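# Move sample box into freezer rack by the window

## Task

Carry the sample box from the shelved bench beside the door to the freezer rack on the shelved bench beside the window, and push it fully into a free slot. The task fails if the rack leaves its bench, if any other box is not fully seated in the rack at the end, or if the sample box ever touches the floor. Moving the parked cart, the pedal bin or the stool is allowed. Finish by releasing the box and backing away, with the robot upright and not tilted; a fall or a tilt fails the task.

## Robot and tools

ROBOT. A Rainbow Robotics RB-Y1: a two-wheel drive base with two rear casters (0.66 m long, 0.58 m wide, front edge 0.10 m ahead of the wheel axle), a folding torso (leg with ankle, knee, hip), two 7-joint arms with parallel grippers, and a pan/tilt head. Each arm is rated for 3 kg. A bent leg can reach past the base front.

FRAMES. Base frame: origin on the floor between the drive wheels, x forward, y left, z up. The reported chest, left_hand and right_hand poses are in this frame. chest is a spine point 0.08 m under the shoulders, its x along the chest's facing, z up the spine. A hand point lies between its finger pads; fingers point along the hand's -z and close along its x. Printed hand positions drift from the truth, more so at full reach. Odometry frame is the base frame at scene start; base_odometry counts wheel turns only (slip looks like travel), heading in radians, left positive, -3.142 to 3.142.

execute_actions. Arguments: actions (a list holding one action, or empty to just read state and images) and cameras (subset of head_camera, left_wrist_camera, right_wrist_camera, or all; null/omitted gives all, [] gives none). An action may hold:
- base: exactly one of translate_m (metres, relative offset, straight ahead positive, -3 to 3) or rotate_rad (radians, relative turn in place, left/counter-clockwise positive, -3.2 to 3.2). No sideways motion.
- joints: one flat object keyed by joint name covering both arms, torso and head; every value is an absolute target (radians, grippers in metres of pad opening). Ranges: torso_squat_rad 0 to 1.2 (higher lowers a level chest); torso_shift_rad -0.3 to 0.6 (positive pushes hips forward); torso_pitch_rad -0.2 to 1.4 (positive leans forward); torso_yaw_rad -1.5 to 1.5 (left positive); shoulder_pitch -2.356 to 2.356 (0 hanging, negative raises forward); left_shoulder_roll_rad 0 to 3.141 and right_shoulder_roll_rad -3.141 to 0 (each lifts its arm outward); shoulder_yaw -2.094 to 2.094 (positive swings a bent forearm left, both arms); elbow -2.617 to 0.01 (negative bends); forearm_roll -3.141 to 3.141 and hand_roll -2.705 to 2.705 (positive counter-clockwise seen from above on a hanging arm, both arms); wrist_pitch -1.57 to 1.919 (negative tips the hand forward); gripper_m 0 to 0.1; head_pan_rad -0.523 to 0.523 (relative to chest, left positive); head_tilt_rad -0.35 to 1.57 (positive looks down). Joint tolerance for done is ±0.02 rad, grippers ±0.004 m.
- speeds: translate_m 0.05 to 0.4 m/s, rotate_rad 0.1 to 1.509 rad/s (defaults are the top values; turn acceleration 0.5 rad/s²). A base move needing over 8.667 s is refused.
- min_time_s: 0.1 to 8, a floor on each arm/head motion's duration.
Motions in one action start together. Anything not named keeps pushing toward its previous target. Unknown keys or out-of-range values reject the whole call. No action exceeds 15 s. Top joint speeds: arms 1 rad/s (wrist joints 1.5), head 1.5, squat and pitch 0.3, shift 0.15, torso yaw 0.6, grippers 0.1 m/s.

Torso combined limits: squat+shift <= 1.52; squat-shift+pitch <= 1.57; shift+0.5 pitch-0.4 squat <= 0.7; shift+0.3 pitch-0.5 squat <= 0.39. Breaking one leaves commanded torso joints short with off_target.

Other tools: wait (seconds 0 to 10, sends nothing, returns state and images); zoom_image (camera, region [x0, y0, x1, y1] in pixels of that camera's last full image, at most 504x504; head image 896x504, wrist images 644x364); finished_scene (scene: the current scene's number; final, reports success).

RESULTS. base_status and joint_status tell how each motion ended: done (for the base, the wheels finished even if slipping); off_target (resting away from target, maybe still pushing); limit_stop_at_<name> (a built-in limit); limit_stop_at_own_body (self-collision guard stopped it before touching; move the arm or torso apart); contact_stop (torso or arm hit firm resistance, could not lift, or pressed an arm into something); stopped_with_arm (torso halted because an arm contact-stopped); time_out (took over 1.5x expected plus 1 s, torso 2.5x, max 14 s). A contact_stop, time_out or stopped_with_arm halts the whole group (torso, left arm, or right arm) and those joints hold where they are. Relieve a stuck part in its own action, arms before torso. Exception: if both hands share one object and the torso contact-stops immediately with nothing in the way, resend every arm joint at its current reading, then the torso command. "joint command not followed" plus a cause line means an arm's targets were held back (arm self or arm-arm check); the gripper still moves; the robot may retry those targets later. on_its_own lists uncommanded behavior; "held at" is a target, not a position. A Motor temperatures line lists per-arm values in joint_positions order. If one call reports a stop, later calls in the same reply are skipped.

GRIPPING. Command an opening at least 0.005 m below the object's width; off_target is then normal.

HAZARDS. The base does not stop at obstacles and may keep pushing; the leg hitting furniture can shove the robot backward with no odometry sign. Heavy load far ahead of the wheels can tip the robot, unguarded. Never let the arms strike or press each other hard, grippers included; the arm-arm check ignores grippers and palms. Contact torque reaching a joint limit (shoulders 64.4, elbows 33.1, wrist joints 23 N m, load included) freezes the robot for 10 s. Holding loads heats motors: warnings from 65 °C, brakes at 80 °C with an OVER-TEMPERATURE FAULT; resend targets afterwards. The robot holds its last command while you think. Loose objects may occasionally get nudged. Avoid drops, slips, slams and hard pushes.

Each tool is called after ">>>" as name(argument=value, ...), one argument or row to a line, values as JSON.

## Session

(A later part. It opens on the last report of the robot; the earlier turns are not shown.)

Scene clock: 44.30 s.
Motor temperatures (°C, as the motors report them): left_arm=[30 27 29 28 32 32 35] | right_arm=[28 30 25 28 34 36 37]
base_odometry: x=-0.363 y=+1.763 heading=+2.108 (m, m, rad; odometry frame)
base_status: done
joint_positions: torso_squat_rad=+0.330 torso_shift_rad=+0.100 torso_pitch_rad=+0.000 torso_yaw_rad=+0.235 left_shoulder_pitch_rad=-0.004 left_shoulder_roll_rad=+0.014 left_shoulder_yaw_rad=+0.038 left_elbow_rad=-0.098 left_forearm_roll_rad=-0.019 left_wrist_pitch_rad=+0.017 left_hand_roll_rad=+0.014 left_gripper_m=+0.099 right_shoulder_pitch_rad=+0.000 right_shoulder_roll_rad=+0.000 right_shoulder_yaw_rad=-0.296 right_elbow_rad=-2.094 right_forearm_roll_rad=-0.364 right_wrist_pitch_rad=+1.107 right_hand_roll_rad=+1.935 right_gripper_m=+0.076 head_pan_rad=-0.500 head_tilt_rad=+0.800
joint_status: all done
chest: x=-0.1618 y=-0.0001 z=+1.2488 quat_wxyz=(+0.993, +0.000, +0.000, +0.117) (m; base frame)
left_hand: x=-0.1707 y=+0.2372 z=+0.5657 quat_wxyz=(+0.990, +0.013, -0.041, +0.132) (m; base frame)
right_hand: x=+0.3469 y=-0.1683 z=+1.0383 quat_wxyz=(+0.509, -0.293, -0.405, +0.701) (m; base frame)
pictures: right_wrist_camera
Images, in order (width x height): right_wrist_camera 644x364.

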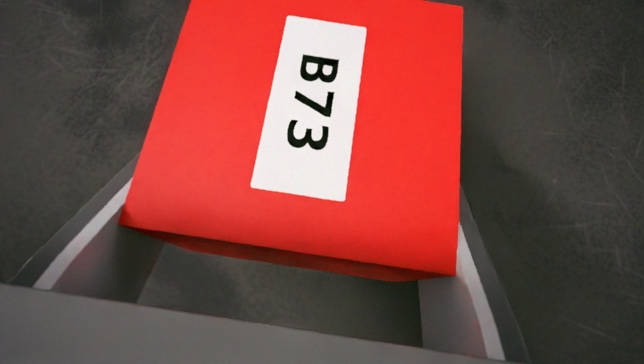

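>>> execute_actions(
  actions=[
    {"base": {"translate_m": -3.0}, "joints": {"torso_yaw_rad": 0.35, "right_shoulder_yaw_rad": -0.35, "right_elbow_rad": -2.234, "right_forearm_roll_rad": 0.0, "right_wrist_pitch_rad": 1.187, "right_hand_roll_rad": 1.571, "head_pan_rad": -0.5, "head_tilt_rad": 0.6}, "min_time_s": 4},
  ],
  cameras=["right_wrist_camera"],
)

>>> execute_actions(
  actions=[
    {"base": {"rotate_rad": 2.8}, "joints": {"head_pan_rad": -0.45, "head_tilt_rad": 0.5}},
  ],
  cameras=["head_camera", "right_wrist_camera"],
)

Scene clock: 53.70 s.
Motor temperatures (°C, as the motors report them): left_arm=[30 27 29 28 32 32 35] | right_arm=[28 30 25 28 34 36 37]
base_odometry: x=+1.174 y=-0.813 heading=+2.109 (m, m, rad; odometry frame)
base_status: done
joint_positions: torso_squat_rad=+0.330 torso_shift_rad=+0.100 torso_pitch_rad=+0.000 torso_yaw_rad=+0.350 left_shoulder_pitch_rad=-0.004 left_shoulder_roll_rad=+0.014 left_shoulder_yaw_rad=+0.038 left_elbow_rad=-0.098 left_forearm_roll_rad=-0.019 left_wrist_pitch_rad=+0.017 left_hand_roll_rad=+0.014 left_gripper_m=+0.099 right_shoulder_pitch_rad=+0.000 right_shoulder_roll_rad=+0.000 right_shoulder_yaw_rad=-0.350 right_elbow_rad=-2.234 right_forearm_roll_rad=+0.000 right_wrist_pitch_rad=+1.187 right_hand_roll_rad=+1.571 right_gripper_m=+0.076 head_pan_rad=-0.500 head_tilt_rad=+0.600
joint_status: all done
chest: x=-0.1618 y=+0.0000 z=+1.2488 quat_wxyz=(+0.985, +0.000, +0.000, +0.174) (m; base frame)
left_hand: x=-0.1978 y=+0.2346 z=+0.5657 quat_wxyz=(+0.981, +0.016, -0.040, +0.189) (m; base frame)
right_hand: x=+0.3651 y=-0.2065 z=+1.0704 quat_wxyz=(+0.612, -0.353, -0.353, +0.613) (m; base frame)
pictures: right_wrist_camera
Images, in order (width x height): right_wrist_camera 644x364.

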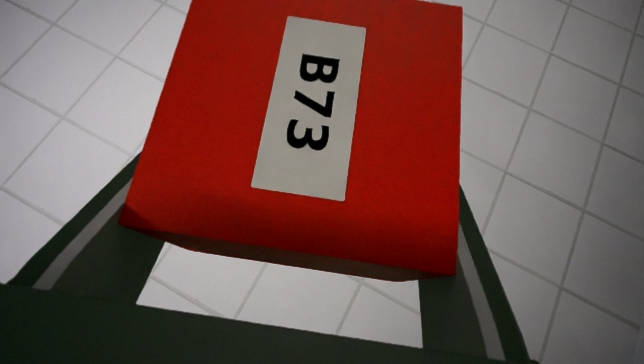

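Scene clock: 58.73 s.
Motor temperatures (°C, as the motors report them): left_arm=[30 27 29 28 32 32 35] | right_arm=[28 30 25 28 34 36 37]
base_odometry: x=+1.174 y=-0.813 heading=-1.375 (m, m, rad; odometry frame)
base_status: done
joint_positions: torso_squat_rad=+0.330 torso_shift_rad=+0.100 torso_pitch_rad=+0.000 torso_yaw_rad=+0.350 left_shoulder_pitch_rad=-0.004 left_shoulder_roll_rad=+0.014 left_shoulder_yaw_rad=+0.038 left_elbow_rad=-0.098 left_forearm_roll_rad=-0.019 left_wrist_pitch_rad=+0.017 left_hand_roll_rad=+0.014 left_gripper_m=+0.099 right_shoulder_pitch_rad=+0.000 right_shoulder_roll_rad=+0.000 right_shoulder_yaw_rad=-0.350 right_elbow_rad=-2.234 right_forearm_roll_rad=+0.000 right_wrist_pitch_rad=+1.187 right_hand_roll_rad=+1.571 right_gripper_m=+0.076 head_pan_rad=-0.450 head_tilt_rad=+0.500
joint_status: all done
chest: x=-0.1618 y=+0.0000 z=+1.2489 quat_wxyz=(+0.985, +0.000, +0.000, +0.174) (m; base frame)
left_hand: x=-0.1978 y=+0.2347 z=+0.5657 quat_wxyz=(+0.981, +0.016, -0.040, +0.189) (m; base frame)
right_hand: x=+0.3651 y=-0.2066 z=+1.0704 quat_wxyz=(+0.612, -0.353, -0.353, +0.613) (m; base frame)
pictures: head_camera, right_wrist_camera
Images, in order (width x height): head_camera 896x504, right_wrist_camera 644x364.

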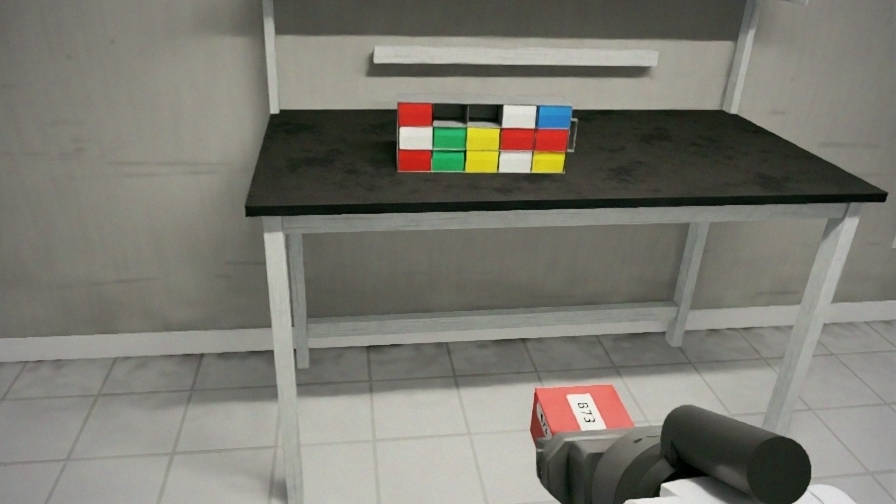

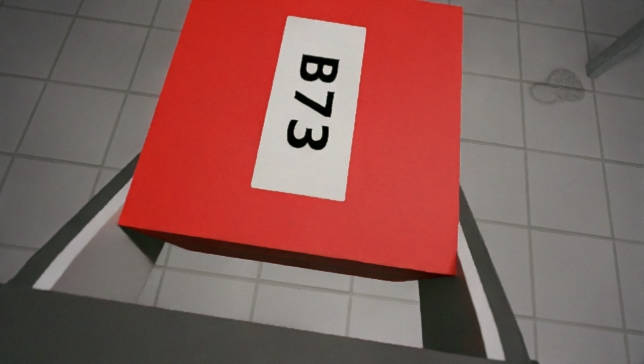

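>>> zoom_image(
  camera="head_camera",
  region=[385, 80, 595, 190],
)

>>> zoom_image(
  camera="head_camera",
  region=[420, 85, 520, 140],
)

Region (385, 80, 595, 190) of head_camera's 896x504 image, scaled by 2.400, with more detail than that image has; it fills the top 264 rows of this view, and the rest is white.

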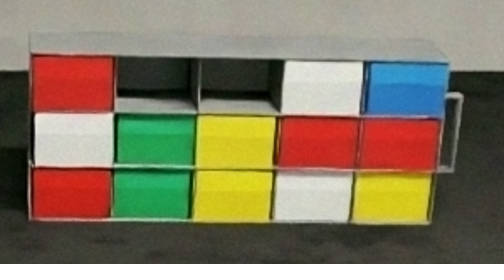

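Region (420, 85, 520, 140) of head_camera's 896x504 image, scaled by 5.040, with more detail than that image has; it fills the top 277 rows of this view, and the rest is white.

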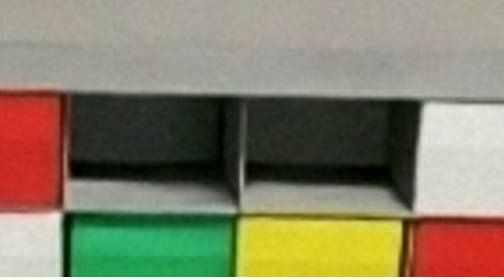

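>>> zoom_image(
  camera="head_camera",
  region=[515, 370, 655, 470],
)

Region (515, 370, 655, 470) of head_camera's 896x504 image, scaled by 3.600, with more detail than that image has; it fills the top 360 rows of this view, and the rest is white.

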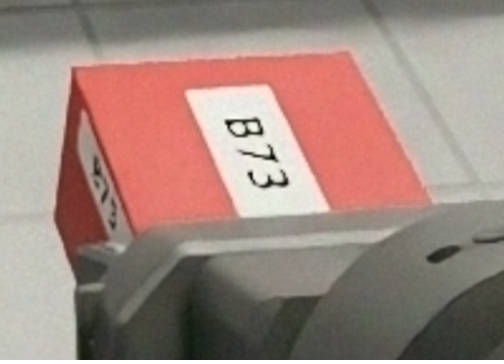

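>>> execute_actions(
  actions=[
    {"base": {"translate_m": 0.8}, "joints": {"head_pan_rad": -0.52, "head_tilt_rad": 0.62}},
  ],
  cameras=["head_camera", "right_wrist_camera"],
)

Scene clock: 63.53 s.
Motor temperatures (°C, as the motors report them): left_arm=[30 27 29 28 32 32 35] | right_arm=[28 30 25 28 34 36 37]
base_odometry: x=+1.330 y=-1.598 heading=-1.374 (m, m, rad; odometry frame)
base_status: done
joint_positions: torso_squat_rad=+0.330 torso_shift_rad=+0.100 torso_pitch_rad=+0.000 torso_yaw_rad=+0.350 left_shoulder_pitch_rad=-0.004 left_shoulder_roll_rad=+0.014 left_shoulder_yaw_rad=+0.038 left_elbow_rad=-0.098 left_forearm_roll_rad=-0.019 left_wrist_pitch_rad=+0.017 left_hand_roll_rad=+0.014 left_gripper_m=+0.099 right_shoulder_pitch_rad=+0.000 right_shoulder_roll_rad=+0.000 right_shoulder_yaw_rad=-0.350 right_elbow_rad=-2.234 right_forearm_roll_rad=+0.000 right_wrist_pitch_rad=+1.187 right_hand_roll_rad=+1.571 right_gripper_m=+0.076 head_pan_rad=-0.520 head_tilt_rad=+0.620
joint_status: all done
chest: x=-0.1617 y=+0.0000 z=+1.2488 quat_wxyz=(+0.985, +0.000, +0.000, +0.174) (m; base frame)
left_hand: x=-0.1978 y=+0.2347 z=+0.5657 quat_wxyz=(+0.981, +0.016, -0.040, +0.189) (m; base frame)
right_hand: x=+0.3651 y=-0.2066 z=+1.0703 quat_wxyz=(+0.612, -0.353, -0.353, +0.613) (m; base frame)
pictures: head_camera, right_wrist_camera
Images, in order (width x height): head_camera 896x504, right_wrist_camera 644x364.

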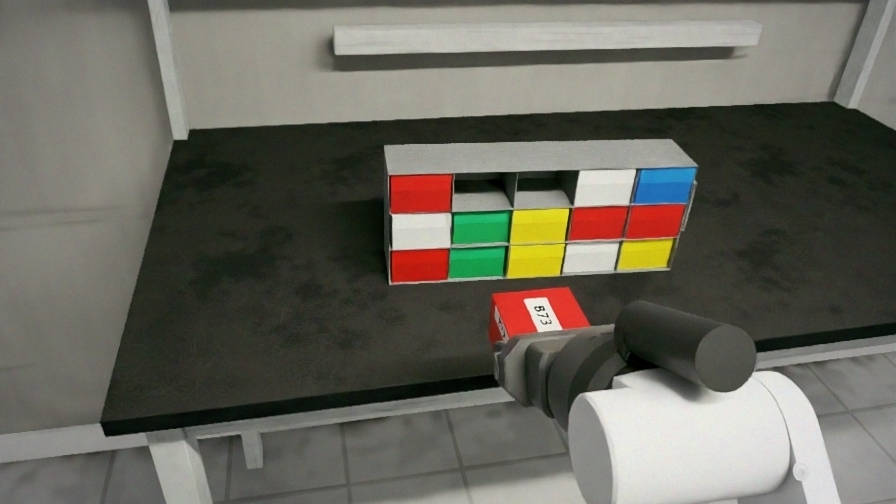

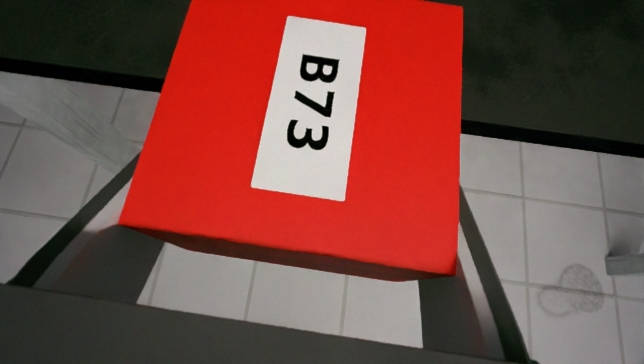

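>>> zoom_image(
  camera="head_camera",
  region=[375, 130, 543, 298],
)

>>> zoom_image(
  camera="head_camera",
  region=[540, 125, 708, 293],
)

>>> zoom_image(
  camera="head_camera",
  region=[475, 270, 601, 370],
)

Region (375, 130, 543, 298) of head_camera's 896x504 image, scaled by 3.000, with more detail than that image has.

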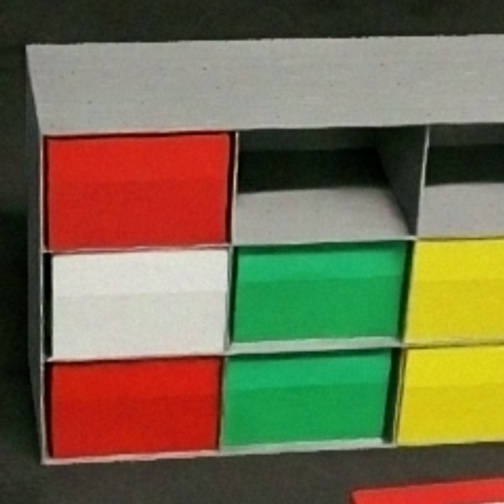

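Region (540, 125, 708, 293) of head_camera's 896x504 image, scaled by 3.000, with more detail than that image has.

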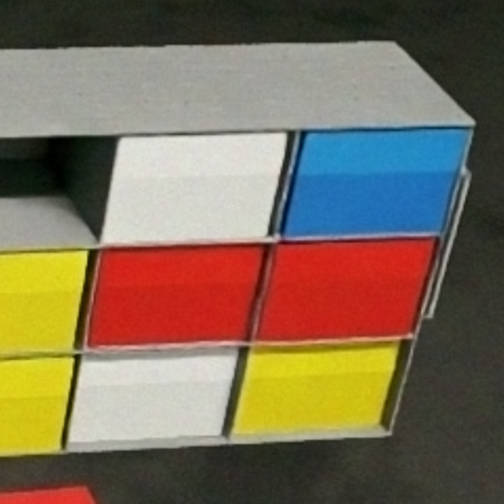

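Region (475, 270, 601, 370) of head_camera's 896x504 image, scaled by 4.000, with more detail than that image has; it fills the top 400 rows of this view, and the rest is white.

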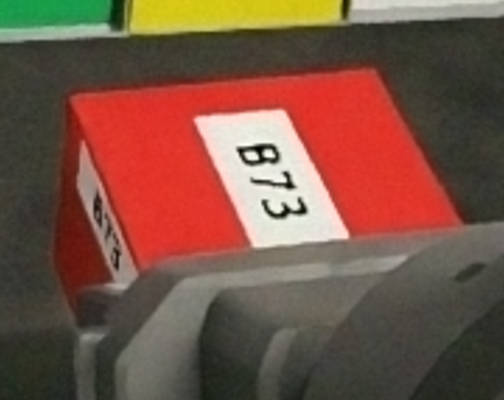

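>>> execute_actions(
  actions=[
    {"base": {"translate_m": 0.215}, "joints": {"torso_squat_rad": 0.35, "right_forearm_roll_rad": 0.051, "right_wrist_pitch_rad": 1.188, "right_hand_roll_rad": 1.524, "head_pan_rad": -0.52, "head_tilt_rad": 0.68}, "min_time_s": 1},
  ],
  cameras=["head_camera", "right_wrist_camera"],
)

Scene clock: 67.23 s.
Motor temperatures (°C, as the motors report them): left_arm=[30 27 29 28 32 32 35] | right_arm=[28 30 25 28 34 36 37]
base_odometry: x=+1.372 y=-1.809 heading=-1.373 (m, m, rad; odometry frame)
base_status: done
joint_positions: torso_squat_rad=+0.350 torso_shift_rad=+0.100 torso_pitch_rad=+0.000 torso_yaw_rad=+0.350 left_shoulder_pitch_rad=-0.004 left_shoulder_roll_rad=+0.014 left_shoulder_yaw_rad=+0.038 left_elbow_rad=-0.098 left_forearm_roll_rad=-0.019 left_wrist_pitch_rad=+0.017 left_hand_roll_rad=+0.014 left_gripper_m=+0.099 right_shoulder_pitch_rad=+0.000 right_shoulder_roll_rad=+0.000 right_shoulder_yaw_rad=-0.350 right_elbow_rad=-2.234 right_forearm_roll_rad=+0.051 right_wrist_pitch_rad=+1.188 right_hand_roll_rad=+1.524 right_gripper_m=+0.076 head_pan_rad=-0.520 head_tilt_rad=+0.680
joint_status: all done
chest: x=-0.1622 y=-0.0001 z=+1.2442 quat_wxyz=(+0.985, +0.000, +0.000, +0.174) (m; base frame)
left_hand: x=-0.1982 y=+0.2346 z=+0.5611 quat_wxyz=(+0.981, +0.016, -0.040, +0.189) (m; base frame)
right_hand: x=+0.3644 y=-0.2175 z=+1.0657 quat_wxyz=(+0.629, -0.363, -0.344, +0.595) (m; base frame)
pictures: head_camera, right_wrist_camera
Images, in order (width x height): head_camera 896x504, right_wrist_camera 644x364.

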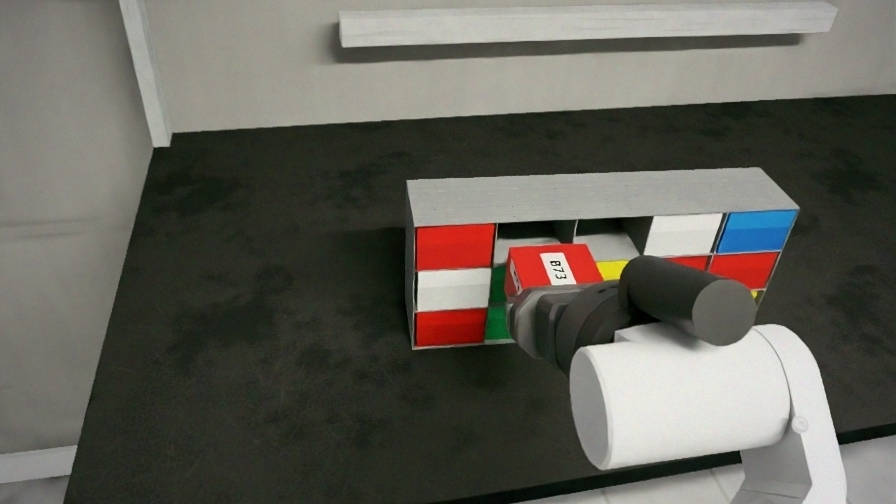

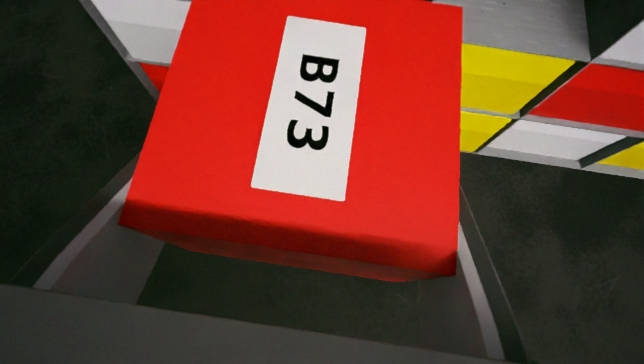

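>>> zoom_image(
  camera="head_camera",
  region=[480, 200, 620, 320],
)

>>> zoom_image(
  camera="right_wrist_camera",
  region=[420, 0, 644, 200],
)

>>> zoom_image(
  camera="head_camera",
  region=[395, 170, 535, 360],
)

Region (480, 200, 620, 320) of head_camera's 896x504 image, scaled by 3.600, with more detail than that image has; it fills the top 432 rows of this view, and the rest is white.

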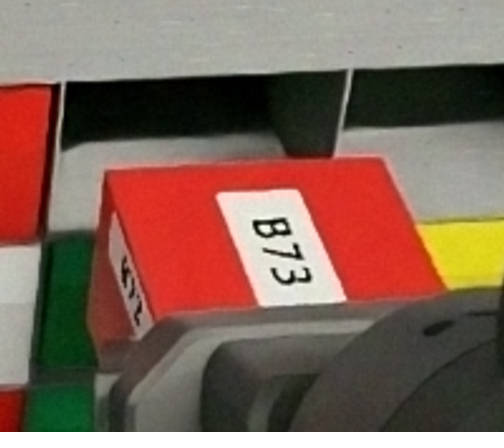

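Region (420, 0, 644, 200) of right_wrist_camera's 644x364 image, scaled by 2.250, with more detail than that image has; it fills the top 450 rows of this view, and the rest is white.

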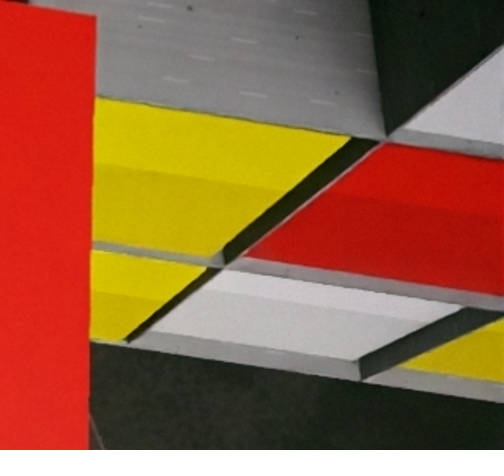

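Region (395, 170, 535, 360) of head_camera's 896x504 image, scaled by 2.653, with more detail than that image has; it fills the left 371 columns of this view, and the rest is white.

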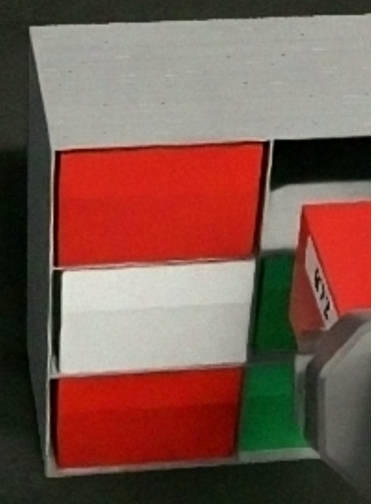

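>>> execute_actions(
  actions=[
    {"base": {"translate_m": 0.028}, "joints": {"torso_squat_rad": 0.346}},
  ],
  cameras=["head_camera", "right_wrist_camera"],
)

>>> zoom_image(
  camera="head_camera",
  region=[490, 220, 610, 320],
)

>>> zoom_image(
  camera="right_wrist_camera",
  region=[420, 0, 644, 224],
)

Scene clock: 71.37 s.
Motor temperatures (°C, as the motors report them): left_arm=[30 27 29 28 32 32 35] | right_arm=[28 30 25 28 34 36 37]
base_odometry: x=+1.378 y=-1.836 heading=-1.373 (m, m, rad; odometry frame)
base_status: done
joint_positions: torso_squat_rad=+0.346 torso_shift_rad=+0.100 torso_pitch_rad=+0.000 torso_yaw_rad=+0.350 left_shoulder_pitch_rad=-0.004 left_shoulder_roll_rad=+0.014 left_shoulder_yaw_rad=+0.038 left_elbow_rad=-0.098 left_forearm_roll_rad=-0.019 left_wrist_pitch_rad=+0.017 left_hand_roll_rad=+0.014 left_gripper_m=+0.099 right_shoulder_pitch_rad=+0.000 right_shoulder_roll_rad=+0.000 right_shoulder_yaw_rad=-0.350 right_elbow_rad=-2.234 right_forearm_roll_rad=+0.051 right_wrist_pitch_rad=+1.188 right_hand_roll_rad=+1.524 right_gripper_m=+0.076 head_pan_rad=-0.520 head_tilt_rad=+0.680
joint_status: all done
chest: x=-0.1621 y=-0.0001 z=+1.2452 quat_wxyz=(+0.985, +0.000, +0.000, +0.174) (m; base frame)
left_hand: x=-0.1981 y=+0.2346 z=+0.5620 quat_wxyz=(+0.981, +0.016, -0.040, +0.189) (m; base frame)
right_hand: x=+0.3645 y=-0.2175 z=+1.0667 quat_wxyz=(+0.629, -0.363, -0.344, +0.595) (m; base frame)
pictures: head_camera, right_wrist_camera
Images, in order (width x height): head_camera 896x504, right_wrist_camera 644x364.

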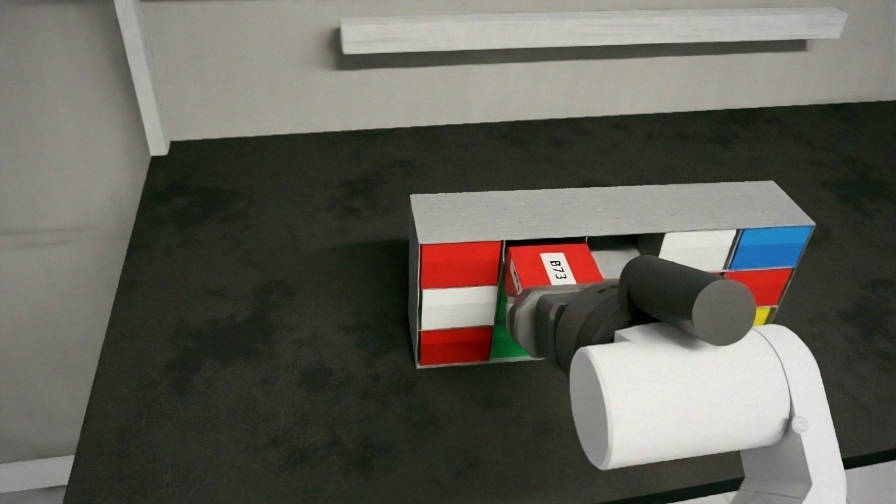

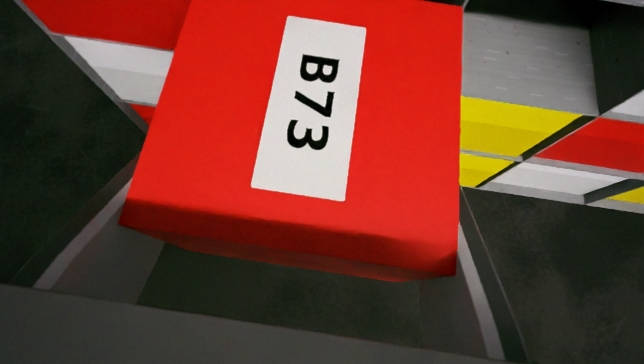

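Region (490, 220, 610, 320) of head_camera's 896x504 image, scaled by 4.200, with more detail than that image has.

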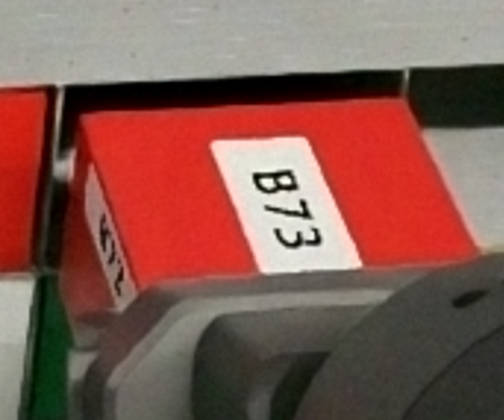

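Region (420, 0, 644, 224) of right_wrist_camera's 644x364 image, scaled by 2.250, with more detail than that image has.

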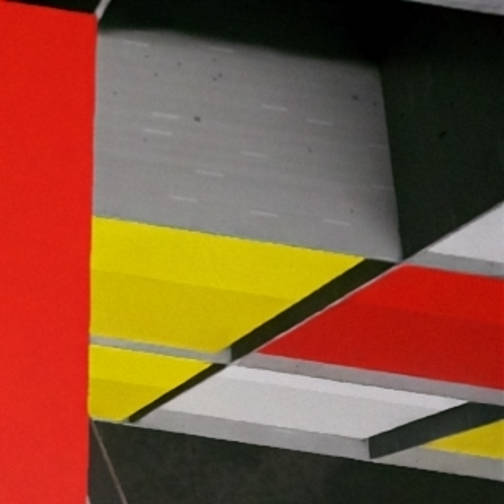

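>>> zoom_image(
  camera="head_camera",
  region=[485, 235, 545, 305],
)

>>> zoom_image(
  camera="right_wrist_camera",
  region=[0, 0, 224, 160],
)

>>> zoom_image(
  camera="right_wrist_camera",
  region=[430, 0, 500, 40],
)

Region (485, 235, 545, 305) of head_camera's 896x504 image, scaled by 7.200, with more detail than that image has; it fills the left 432 columns of this view, and the rest is white.

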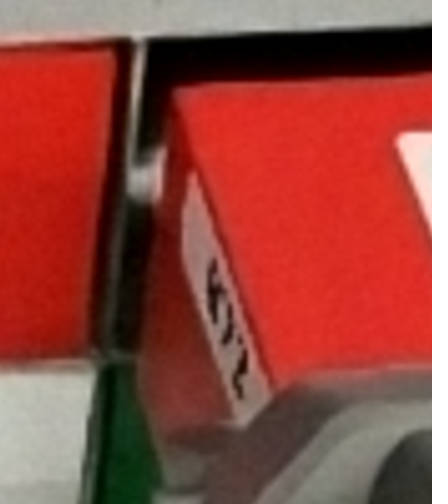

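Region (0, 0, 224, 160) of right_wrist_camera's 644x364 image, scaled by 2.250, with more detail than that image has; it fills the top 360 rows of this view, and the rest is white.

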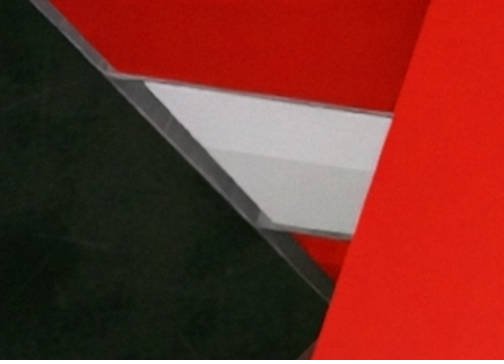

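Region (430, 0, 500, 40) of right_wrist_camera's 644x364 image, scaled by 7.200, with more detail than that image has; it fills the top 288 rows of this view, and the rest is white.

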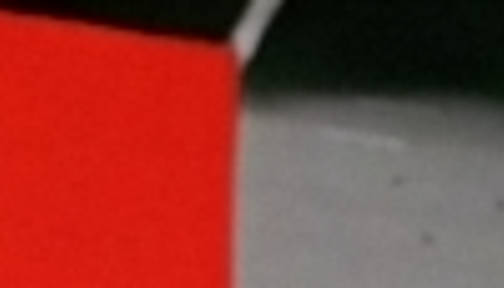

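>>> execute_actions(
  actions=[
    {"base": {"translate_m": 0.004}, "joints": {"torso_squat_rad": 0.337}},
  ],
  cameras=["head_camera", "right_wrist_camera"],
)

>>> zoom_image(
  camera="head_camera",
  region=[485, 235, 545, 305],
)

>>> zoom_image(
  camera="head_camera",
  region=[550, 225, 620, 295],
)

>>> zoom_image(
  camera="right_wrist_camera",
  region=[420, 0, 644, 224],
)

Scene clock: 73.13 s.
Motor temperatures (°C, as the motors report them): left_arm=[30 27 29 28 32 32 35] | right_arm=[28 30 25 28 34 36 37]
base_odometry: x=+1.379 y=-1.840 heading=-1.373 (m, m, rad; odometry frame)
base_status: done
joint_positions: torso_squat_rad=+0.337 torso_shift_rad=+0.100 torso_pitch_rad=+0.000 torso_yaw_rad=+0.350 left_shoulder_pitch_rad=-0.004 left_shoulder_roll_rad=+0.014 left_shoulder_yaw_rad=+0.038 left_elbow_rad=-0.098 left_forearm_roll_rad=-0.019 left_wrist_pitch_rad=+0.017 left_hand_roll_rad=+0.014 left_gripper_m=+0.099 right_shoulder_pitch_rad=+0.000 right_shoulder_roll_rad=+0.000 right_shoulder_yaw_rad=-0.350 right_elbow_rad=-2.234 right_forearm_roll_rad=+0.051 right_wrist_pitch_rad=+1.188 right_hand_roll_rad=+1.524 right_gripper_m=+0.076 head_pan_rad=-0.520 head_tilt_rad=+0.680
joint_status: all done
chest: x=-0.1619 y=+0.0000 z=+1.2473 quat_wxyz=(+0.985, +0.000, +0.000, +0.174) (m; base frame)
left_hand: x=-0.1979 y=+0.2346 z=+0.5641 quat_wxyz=(+0.981, +0.016, -0.040, +0.189) (m; base frame)
right_hand: x=+0.3647 y=-0.2175 z=+1.0688 quat_wxyz=(+0.629, -0.363, -0.344, +0.595) (m; base frame)
pictures: head_camera, right_wrist_camera
Images, in order (width x height): head_camera 896x504, right_wrist_camera 644x364.

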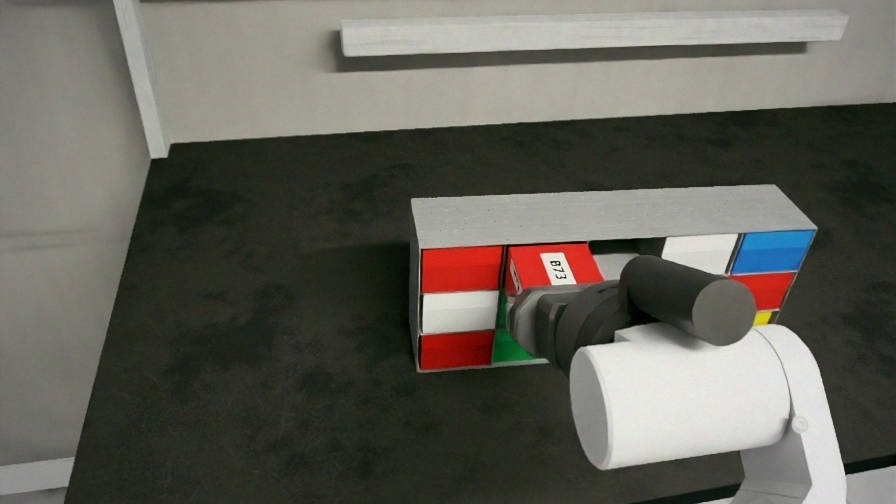

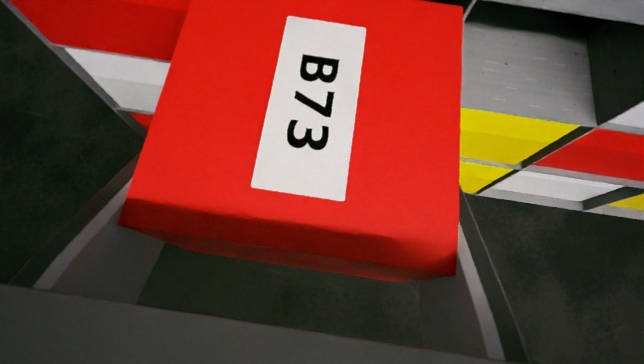

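Region (485, 235, 545, 305) of head_camera's 896x504 image, scaled by 7.200, with more detail than that image has; it fills the left 432 columns of this view, and the rest is white.

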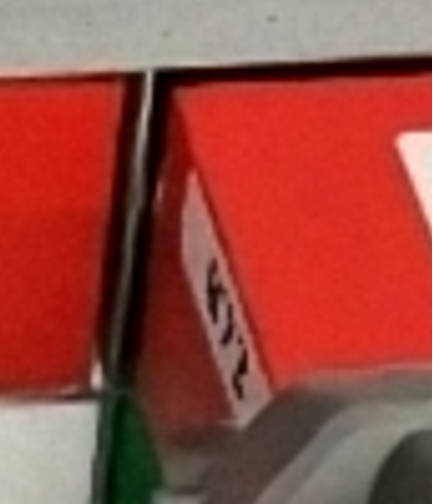

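Region (550, 225, 620, 295) of head_camera's 896x504 image, scaled by 7.200, with more detail than that image has.

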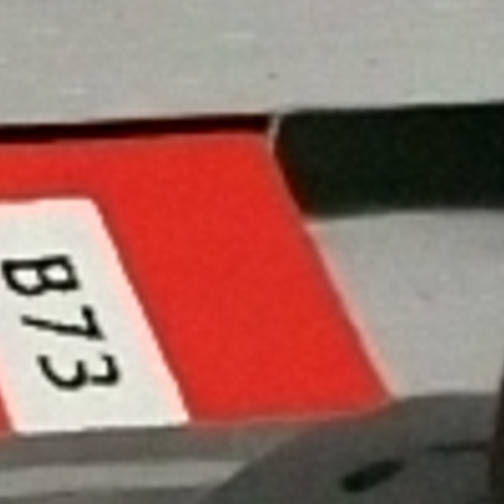

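Region (420, 0, 644, 224) of right_wrist_camera's 644x364 image, scaled by 2.250, with more detail than that image has.

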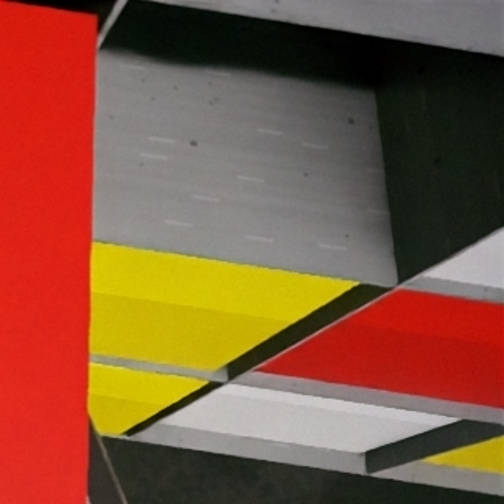

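>>> execute_actions(
  actions=[
    {"base": {"translate_m": 0.014}, "speeds": {"translate_m": 0.05}},
  ],
  cameras=["head_camera", "right_wrist_camera"],
)

>>> zoom_image(
  camera="head_camera",
  region=[490, 220, 620, 320],
)

Scene clock: 74.50 s.
Motor temperatures (°C, as the motors report them): left_arm=[30 27 29 28 32 32 35] | right_arm=[28 30 25 28 34 36 37]
base_odometry: x=+1.381 y=-1.854 heading=-1.372 (m, m, rad; odometry frame)
base_status: done
joint_positions: torso_squat_rad=+0.337 torso_shift_rad=+0.100 torso_pitch_rad=+0.000 torso_yaw_rad=+0.350 left_shoulder_pitch_rad=-0.004 left_shoulder_roll_rad=+0.014 left_shoulder_yaw_rad=+0.038 left_elbow_rad=-0.098 left_forearm_roll_rad=-0.019 left_wrist_pitch_rad=+0.017 left_hand_roll_rad=+0.014 left_gripper_m=+0.099 right_shoulder_pitch_rad=+0.000 right_shoulder_roll_rad=+0.000 right_shoulder_yaw_rad=-0.350 right_elbow_rad=-2.234 right_forearm_roll_rad=+0.051 right_wrist_pitch_rad=+1.188 right_hand_roll_rad=+1.524 right_gripper_m=+0.076 head_pan_rad=-0.520 head_tilt_rad=+0.680
joint_status: not commanded
chest: x=-0.1619 y=+0.0000 z=+1.2473 quat_wxyz=(+0.985, +0.000, +0.000, +0.174) (m; base frame)
left_hand: x=-0.1979 y=+0.2346 z=+0.5641 quat_wxyz=(+0.981, +0.016, -0.040, +0.189) (m; base frame)
right_hand: x=+0.3647 y=-0.2175 z=+1.0688 quat_wxyz=(+0.629, -0.363, -0.344, +0.595) (m; base frame)
pictures: head_camera, right_wrist_camera
Images, in order (width x height): head_camera 896x504, right_wrist_camera 644x364.

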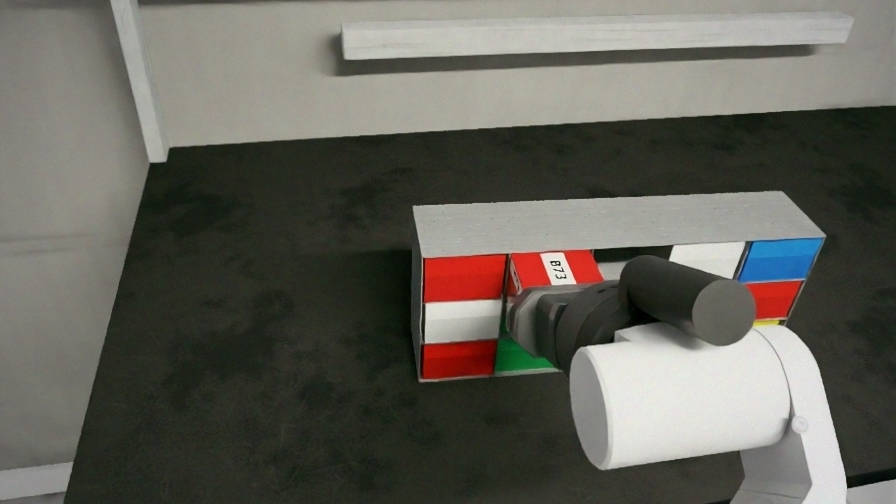

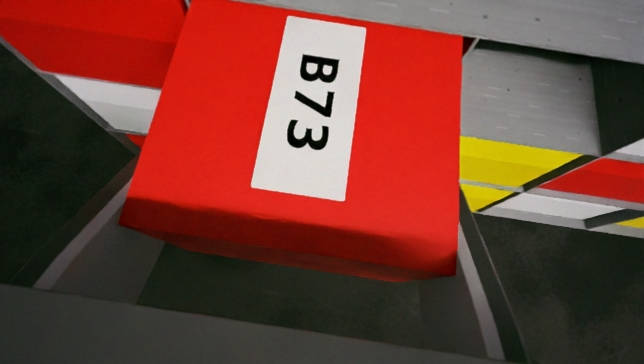

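Region (490, 220, 620, 320) of head_camera's 896x504 image, scaled by 3.877, with more detail than that image has; it fills the top 388 rows of this view, and the rest is white.

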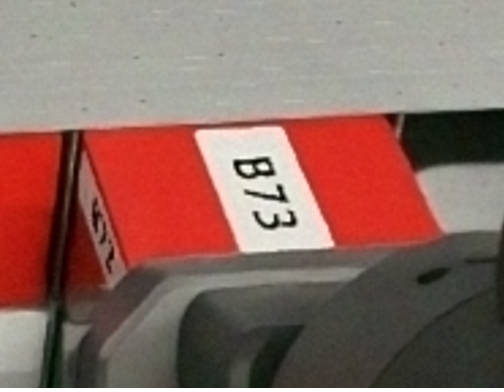

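>>> zoom_image(
  camera="right_wrist_camera",
  region=[430, 10, 520, 90],
)

>>> zoom_image(
  camera="head_camera",
  region=[490, 240, 550, 310],
)

Region (430, 10, 520, 90) of right_wrist_camera's 644x364 image, scaled by 5.600, with more detail than that image has.

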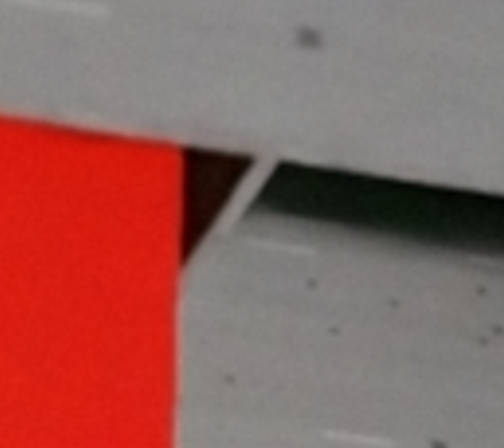

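Region (490, 240, 550, 310) of head_camera's 896x504 image, scaled by 7.200, with more detail than that image has; it fills the left 432 columns of this view, and the rest is white.

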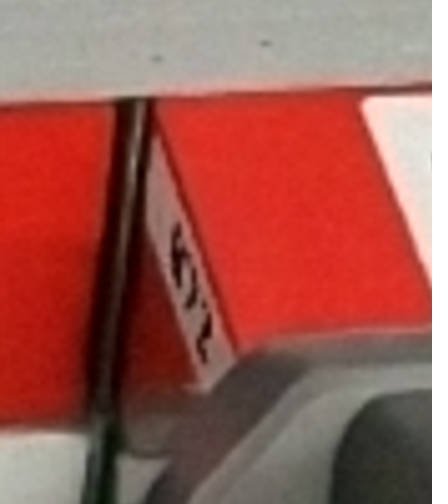

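>>> execute_actions(
  actions=[
    {"base": {"translate_m": 0.030}, "speeds": {"translate_m": 0.05}, "joints": {"torso_yaw_rad": 0.348}},
  ],
  cameras=["head_camera", "right_wrist_camera"],
)

Scene clock: 76.17 s.
Motor temperatures (°C, as the motors report them): left_arm=[30 27 29 28 32 32 35] | right_arm=[28 30 25 28 34 36 37]
base_odometry: x=+1.387 y=-1.884 heading=-1.372 (m, m, rad; odometry frame)
base_status: done
joint_positions: torso_squat_rad=+0.337 torso_shift_rad=+0.100 torso_pitch_rad=+0.000 torso_yaw_rad=+0.348 left_shoulder_pitch_rad=-0.004 left_shoulder_roll_rad=+0.014 left_shoulder_yaw_rad=+0.038 left_elbow_rad=-0.098 left_forearm_roll_rad=-0.019 left_wrist_pitch_rad=+0.017 left_hand_roll_rad=+0.014 left_gripper_m=+0.099 right_shoulder_pitch_rad=+0.000 right_shoulder_roll_rad=+0.000 right_shoulder_yaw_rad=-0.350 right_elbow_rad=-2.234 right_forearm_roll_rad=+0.051 right_wrist_pitch_rad=+1.188 right_hand_roll_rad=+1.524 right_gripper_m=+0.076 head_pan_rad=-0.520 head_tilt_rad=+0.680
joint_status: all done
chest: x=-0.1619 y=+0.0000 z=+1.2473 quat_wxyz=(+0.985, +0.000, +0.000, +0.173) (m; base frame)
left_hand: x=-0.1975 y=+0.2347 z=+0.5641 quat_wxyz=(+0.981, +0.016, -0.040, +0.188) (m; base frame)
right_hand: x=+0.3642 y=-0.2185 z=+1.0688 quat_wxyz=(+0.630, -0.363, -0.343, +0.595) (m; base frame)
pictures: head_camera, right_wrist_camera
Images, in order (width x height): head_camera 896x504, right_wrist_camera 644x364.

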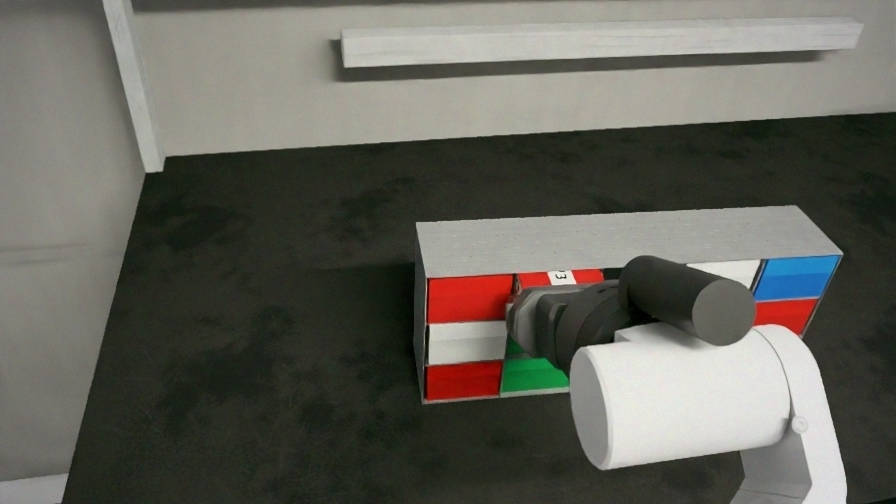

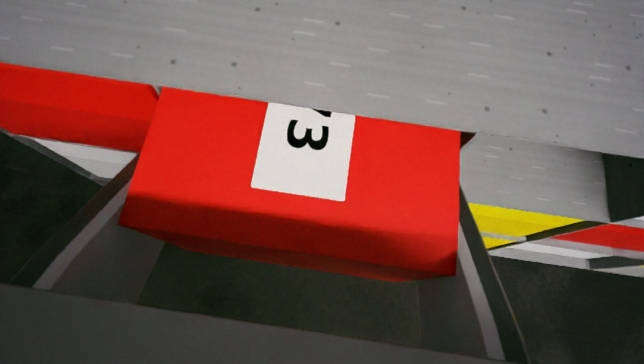

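>>> execute_actions(
  actions=[
    {"joints": {"right_gripper_m": 0.086, "torso_squat_rad": 0.343}},
  ],
  cameras=["right_wrist_camera"],
)

>>> execute_actions(
  actions=[
    {"base": {"translate_m": -0.05}},
  ],
  cameras=["head_camera", "right_wrist_camera"],
)

Scene clock: 77.30 s.
Motor temperatures (°C, as the motors report them): left_arm=[30 27 29 28 32 32 35] | right_arm=[28 30 25 28 34 36 37]
base_odometry: x=+1.387 y=-1.884 heading=-1.372 (m, m, rad; odometry frame)
base_status: not commanded
joint_positions: torso_squat_rad=+0.343 torso_shift_rad=+0.100 torso_pitch_rad=+0.000 torso_yaw_rad=+0.348 left_shoulder_pitch_rad=-0.004 left_shoulder_roll_rad=+0.014 left_shoulder_yaw_rad=+0.038 left_elbow_rad=-0.098 left_forearm_roll_rad=-0.019 left_wrist_pitch_rad=+0.017 left_hand_roll_rad=+0.014 left_gripper_m=+0.099 right_shoulder_pitch_rad=+0.000 right_shoulder_roll_rad=+0.000 right_shoulder_yaw_rad=-0.350 right_elbow_rad=-2.234 right_forearm_roll_rad=+0.051 right_wrist_pitch_rad=+1.188 right_hand_roll_rad=+1.524 right_gripper_m=+0.086 head_pan_rad=-0.520 head_tilt_rad=+0.680
joint_status: all done
chest: x=-0.1621 y=+0.0000 z=+1.2459 quat_wxyz=(+0.985, +0.000, +0.000, +0.173) (m; base frame)
left_hand: x=-0.1976 y=+0.2347 z=+0.5627 quat_wxyz=(+0.981, +0.016, -0.040, +0.188) (m; base frame)
right_hand: x=+0.3641 y=-0.2185 z=+1.0674 quat_wxyz=(+0.630, -0.363, -0.343, +0.595) (m; base frame)
pictures: right_wrist_camera
Images, in order (width x height): right_wrist_camera 644x364.

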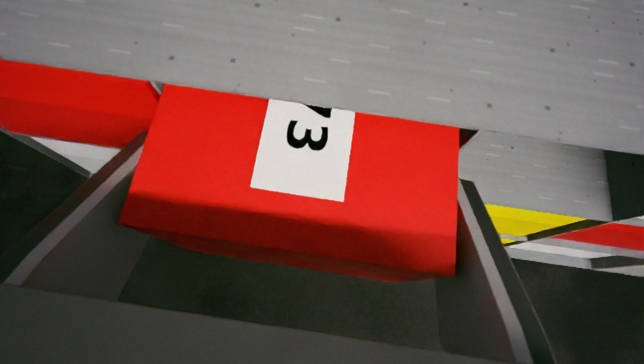

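Scene clock: 78.53 s.
Motor temperatures (°C, as the motors report them): left_arm=[30 27 29 28 32 32 35] | right_arm=[28 30 25 28 34 36 37]
base_odometry: x=+1.377 y=-1.834 heading=-1.373 (m, m, rad; odometry frame)
base_status: done
joint_positions: torso_squat_rad=+0.343 torso_shift_rad=+0.100 torso_pitch_rad=+0.000 torso_yaw_rad=+0.348 left_shoulder_pitch_rad=-0.004 left_shoulder_roll_rad=+0.014 left_shoulder_yaw_rad=+0.038 left_elbow_rad=-0.098 left_forearm_roll_rad=-0.019 left_wrist_pitch_rad=+0.017 left_hand_roll_rad=+0.014 left_gripper_m=+0.099 right_shoulder_pitch_rad=+0.000 right_shoulder_roll_rad=+0.000 right_shoulder_yaw_rad=-0.350 right_elbow_rad=-2.234 right_forearm_roll_rad=+0.051 right_wrist_pitch_rad=+1.188 right_hand_roll_rad=+1.524 right_gripper_m=+0.086 head_pan_rad=-0.520 head_tilt_rad=+0.680
joint_status: not commanded
chest: x=-0.1621 y=+0.0000 z=+1.2459 quat_wxyz=(+0.985, +0.000, +0.000, +0.173) (m; base frame)
left_hand: x=-0.1976 y=+0.2347 z=+0.5627 quat_wxyz=(+0.981, +0.016, -0.040, +0.188) (m; base frame)
right_hand: x=+0.3641 y=-0.2185 z=+1.0675 quat_wxyz=(+0.630, -0.363, -0.344, +0.595) (m; base frame)
pictures: head_camera, right_wrist_camera
Images, in order (width x height): head_camera 896x504, right_wrist_camera 644x364.

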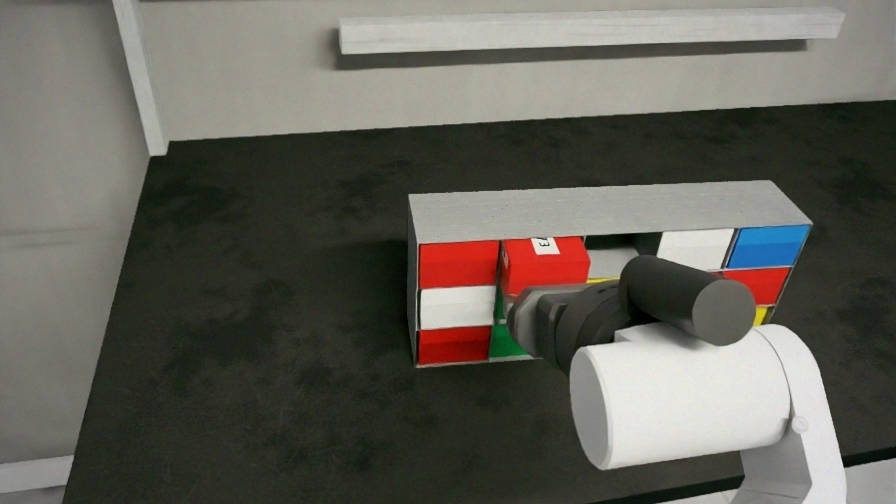

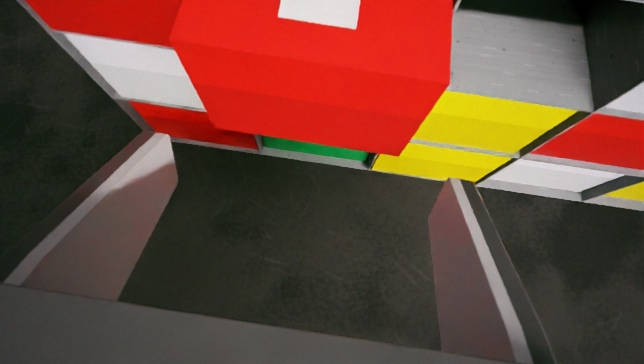

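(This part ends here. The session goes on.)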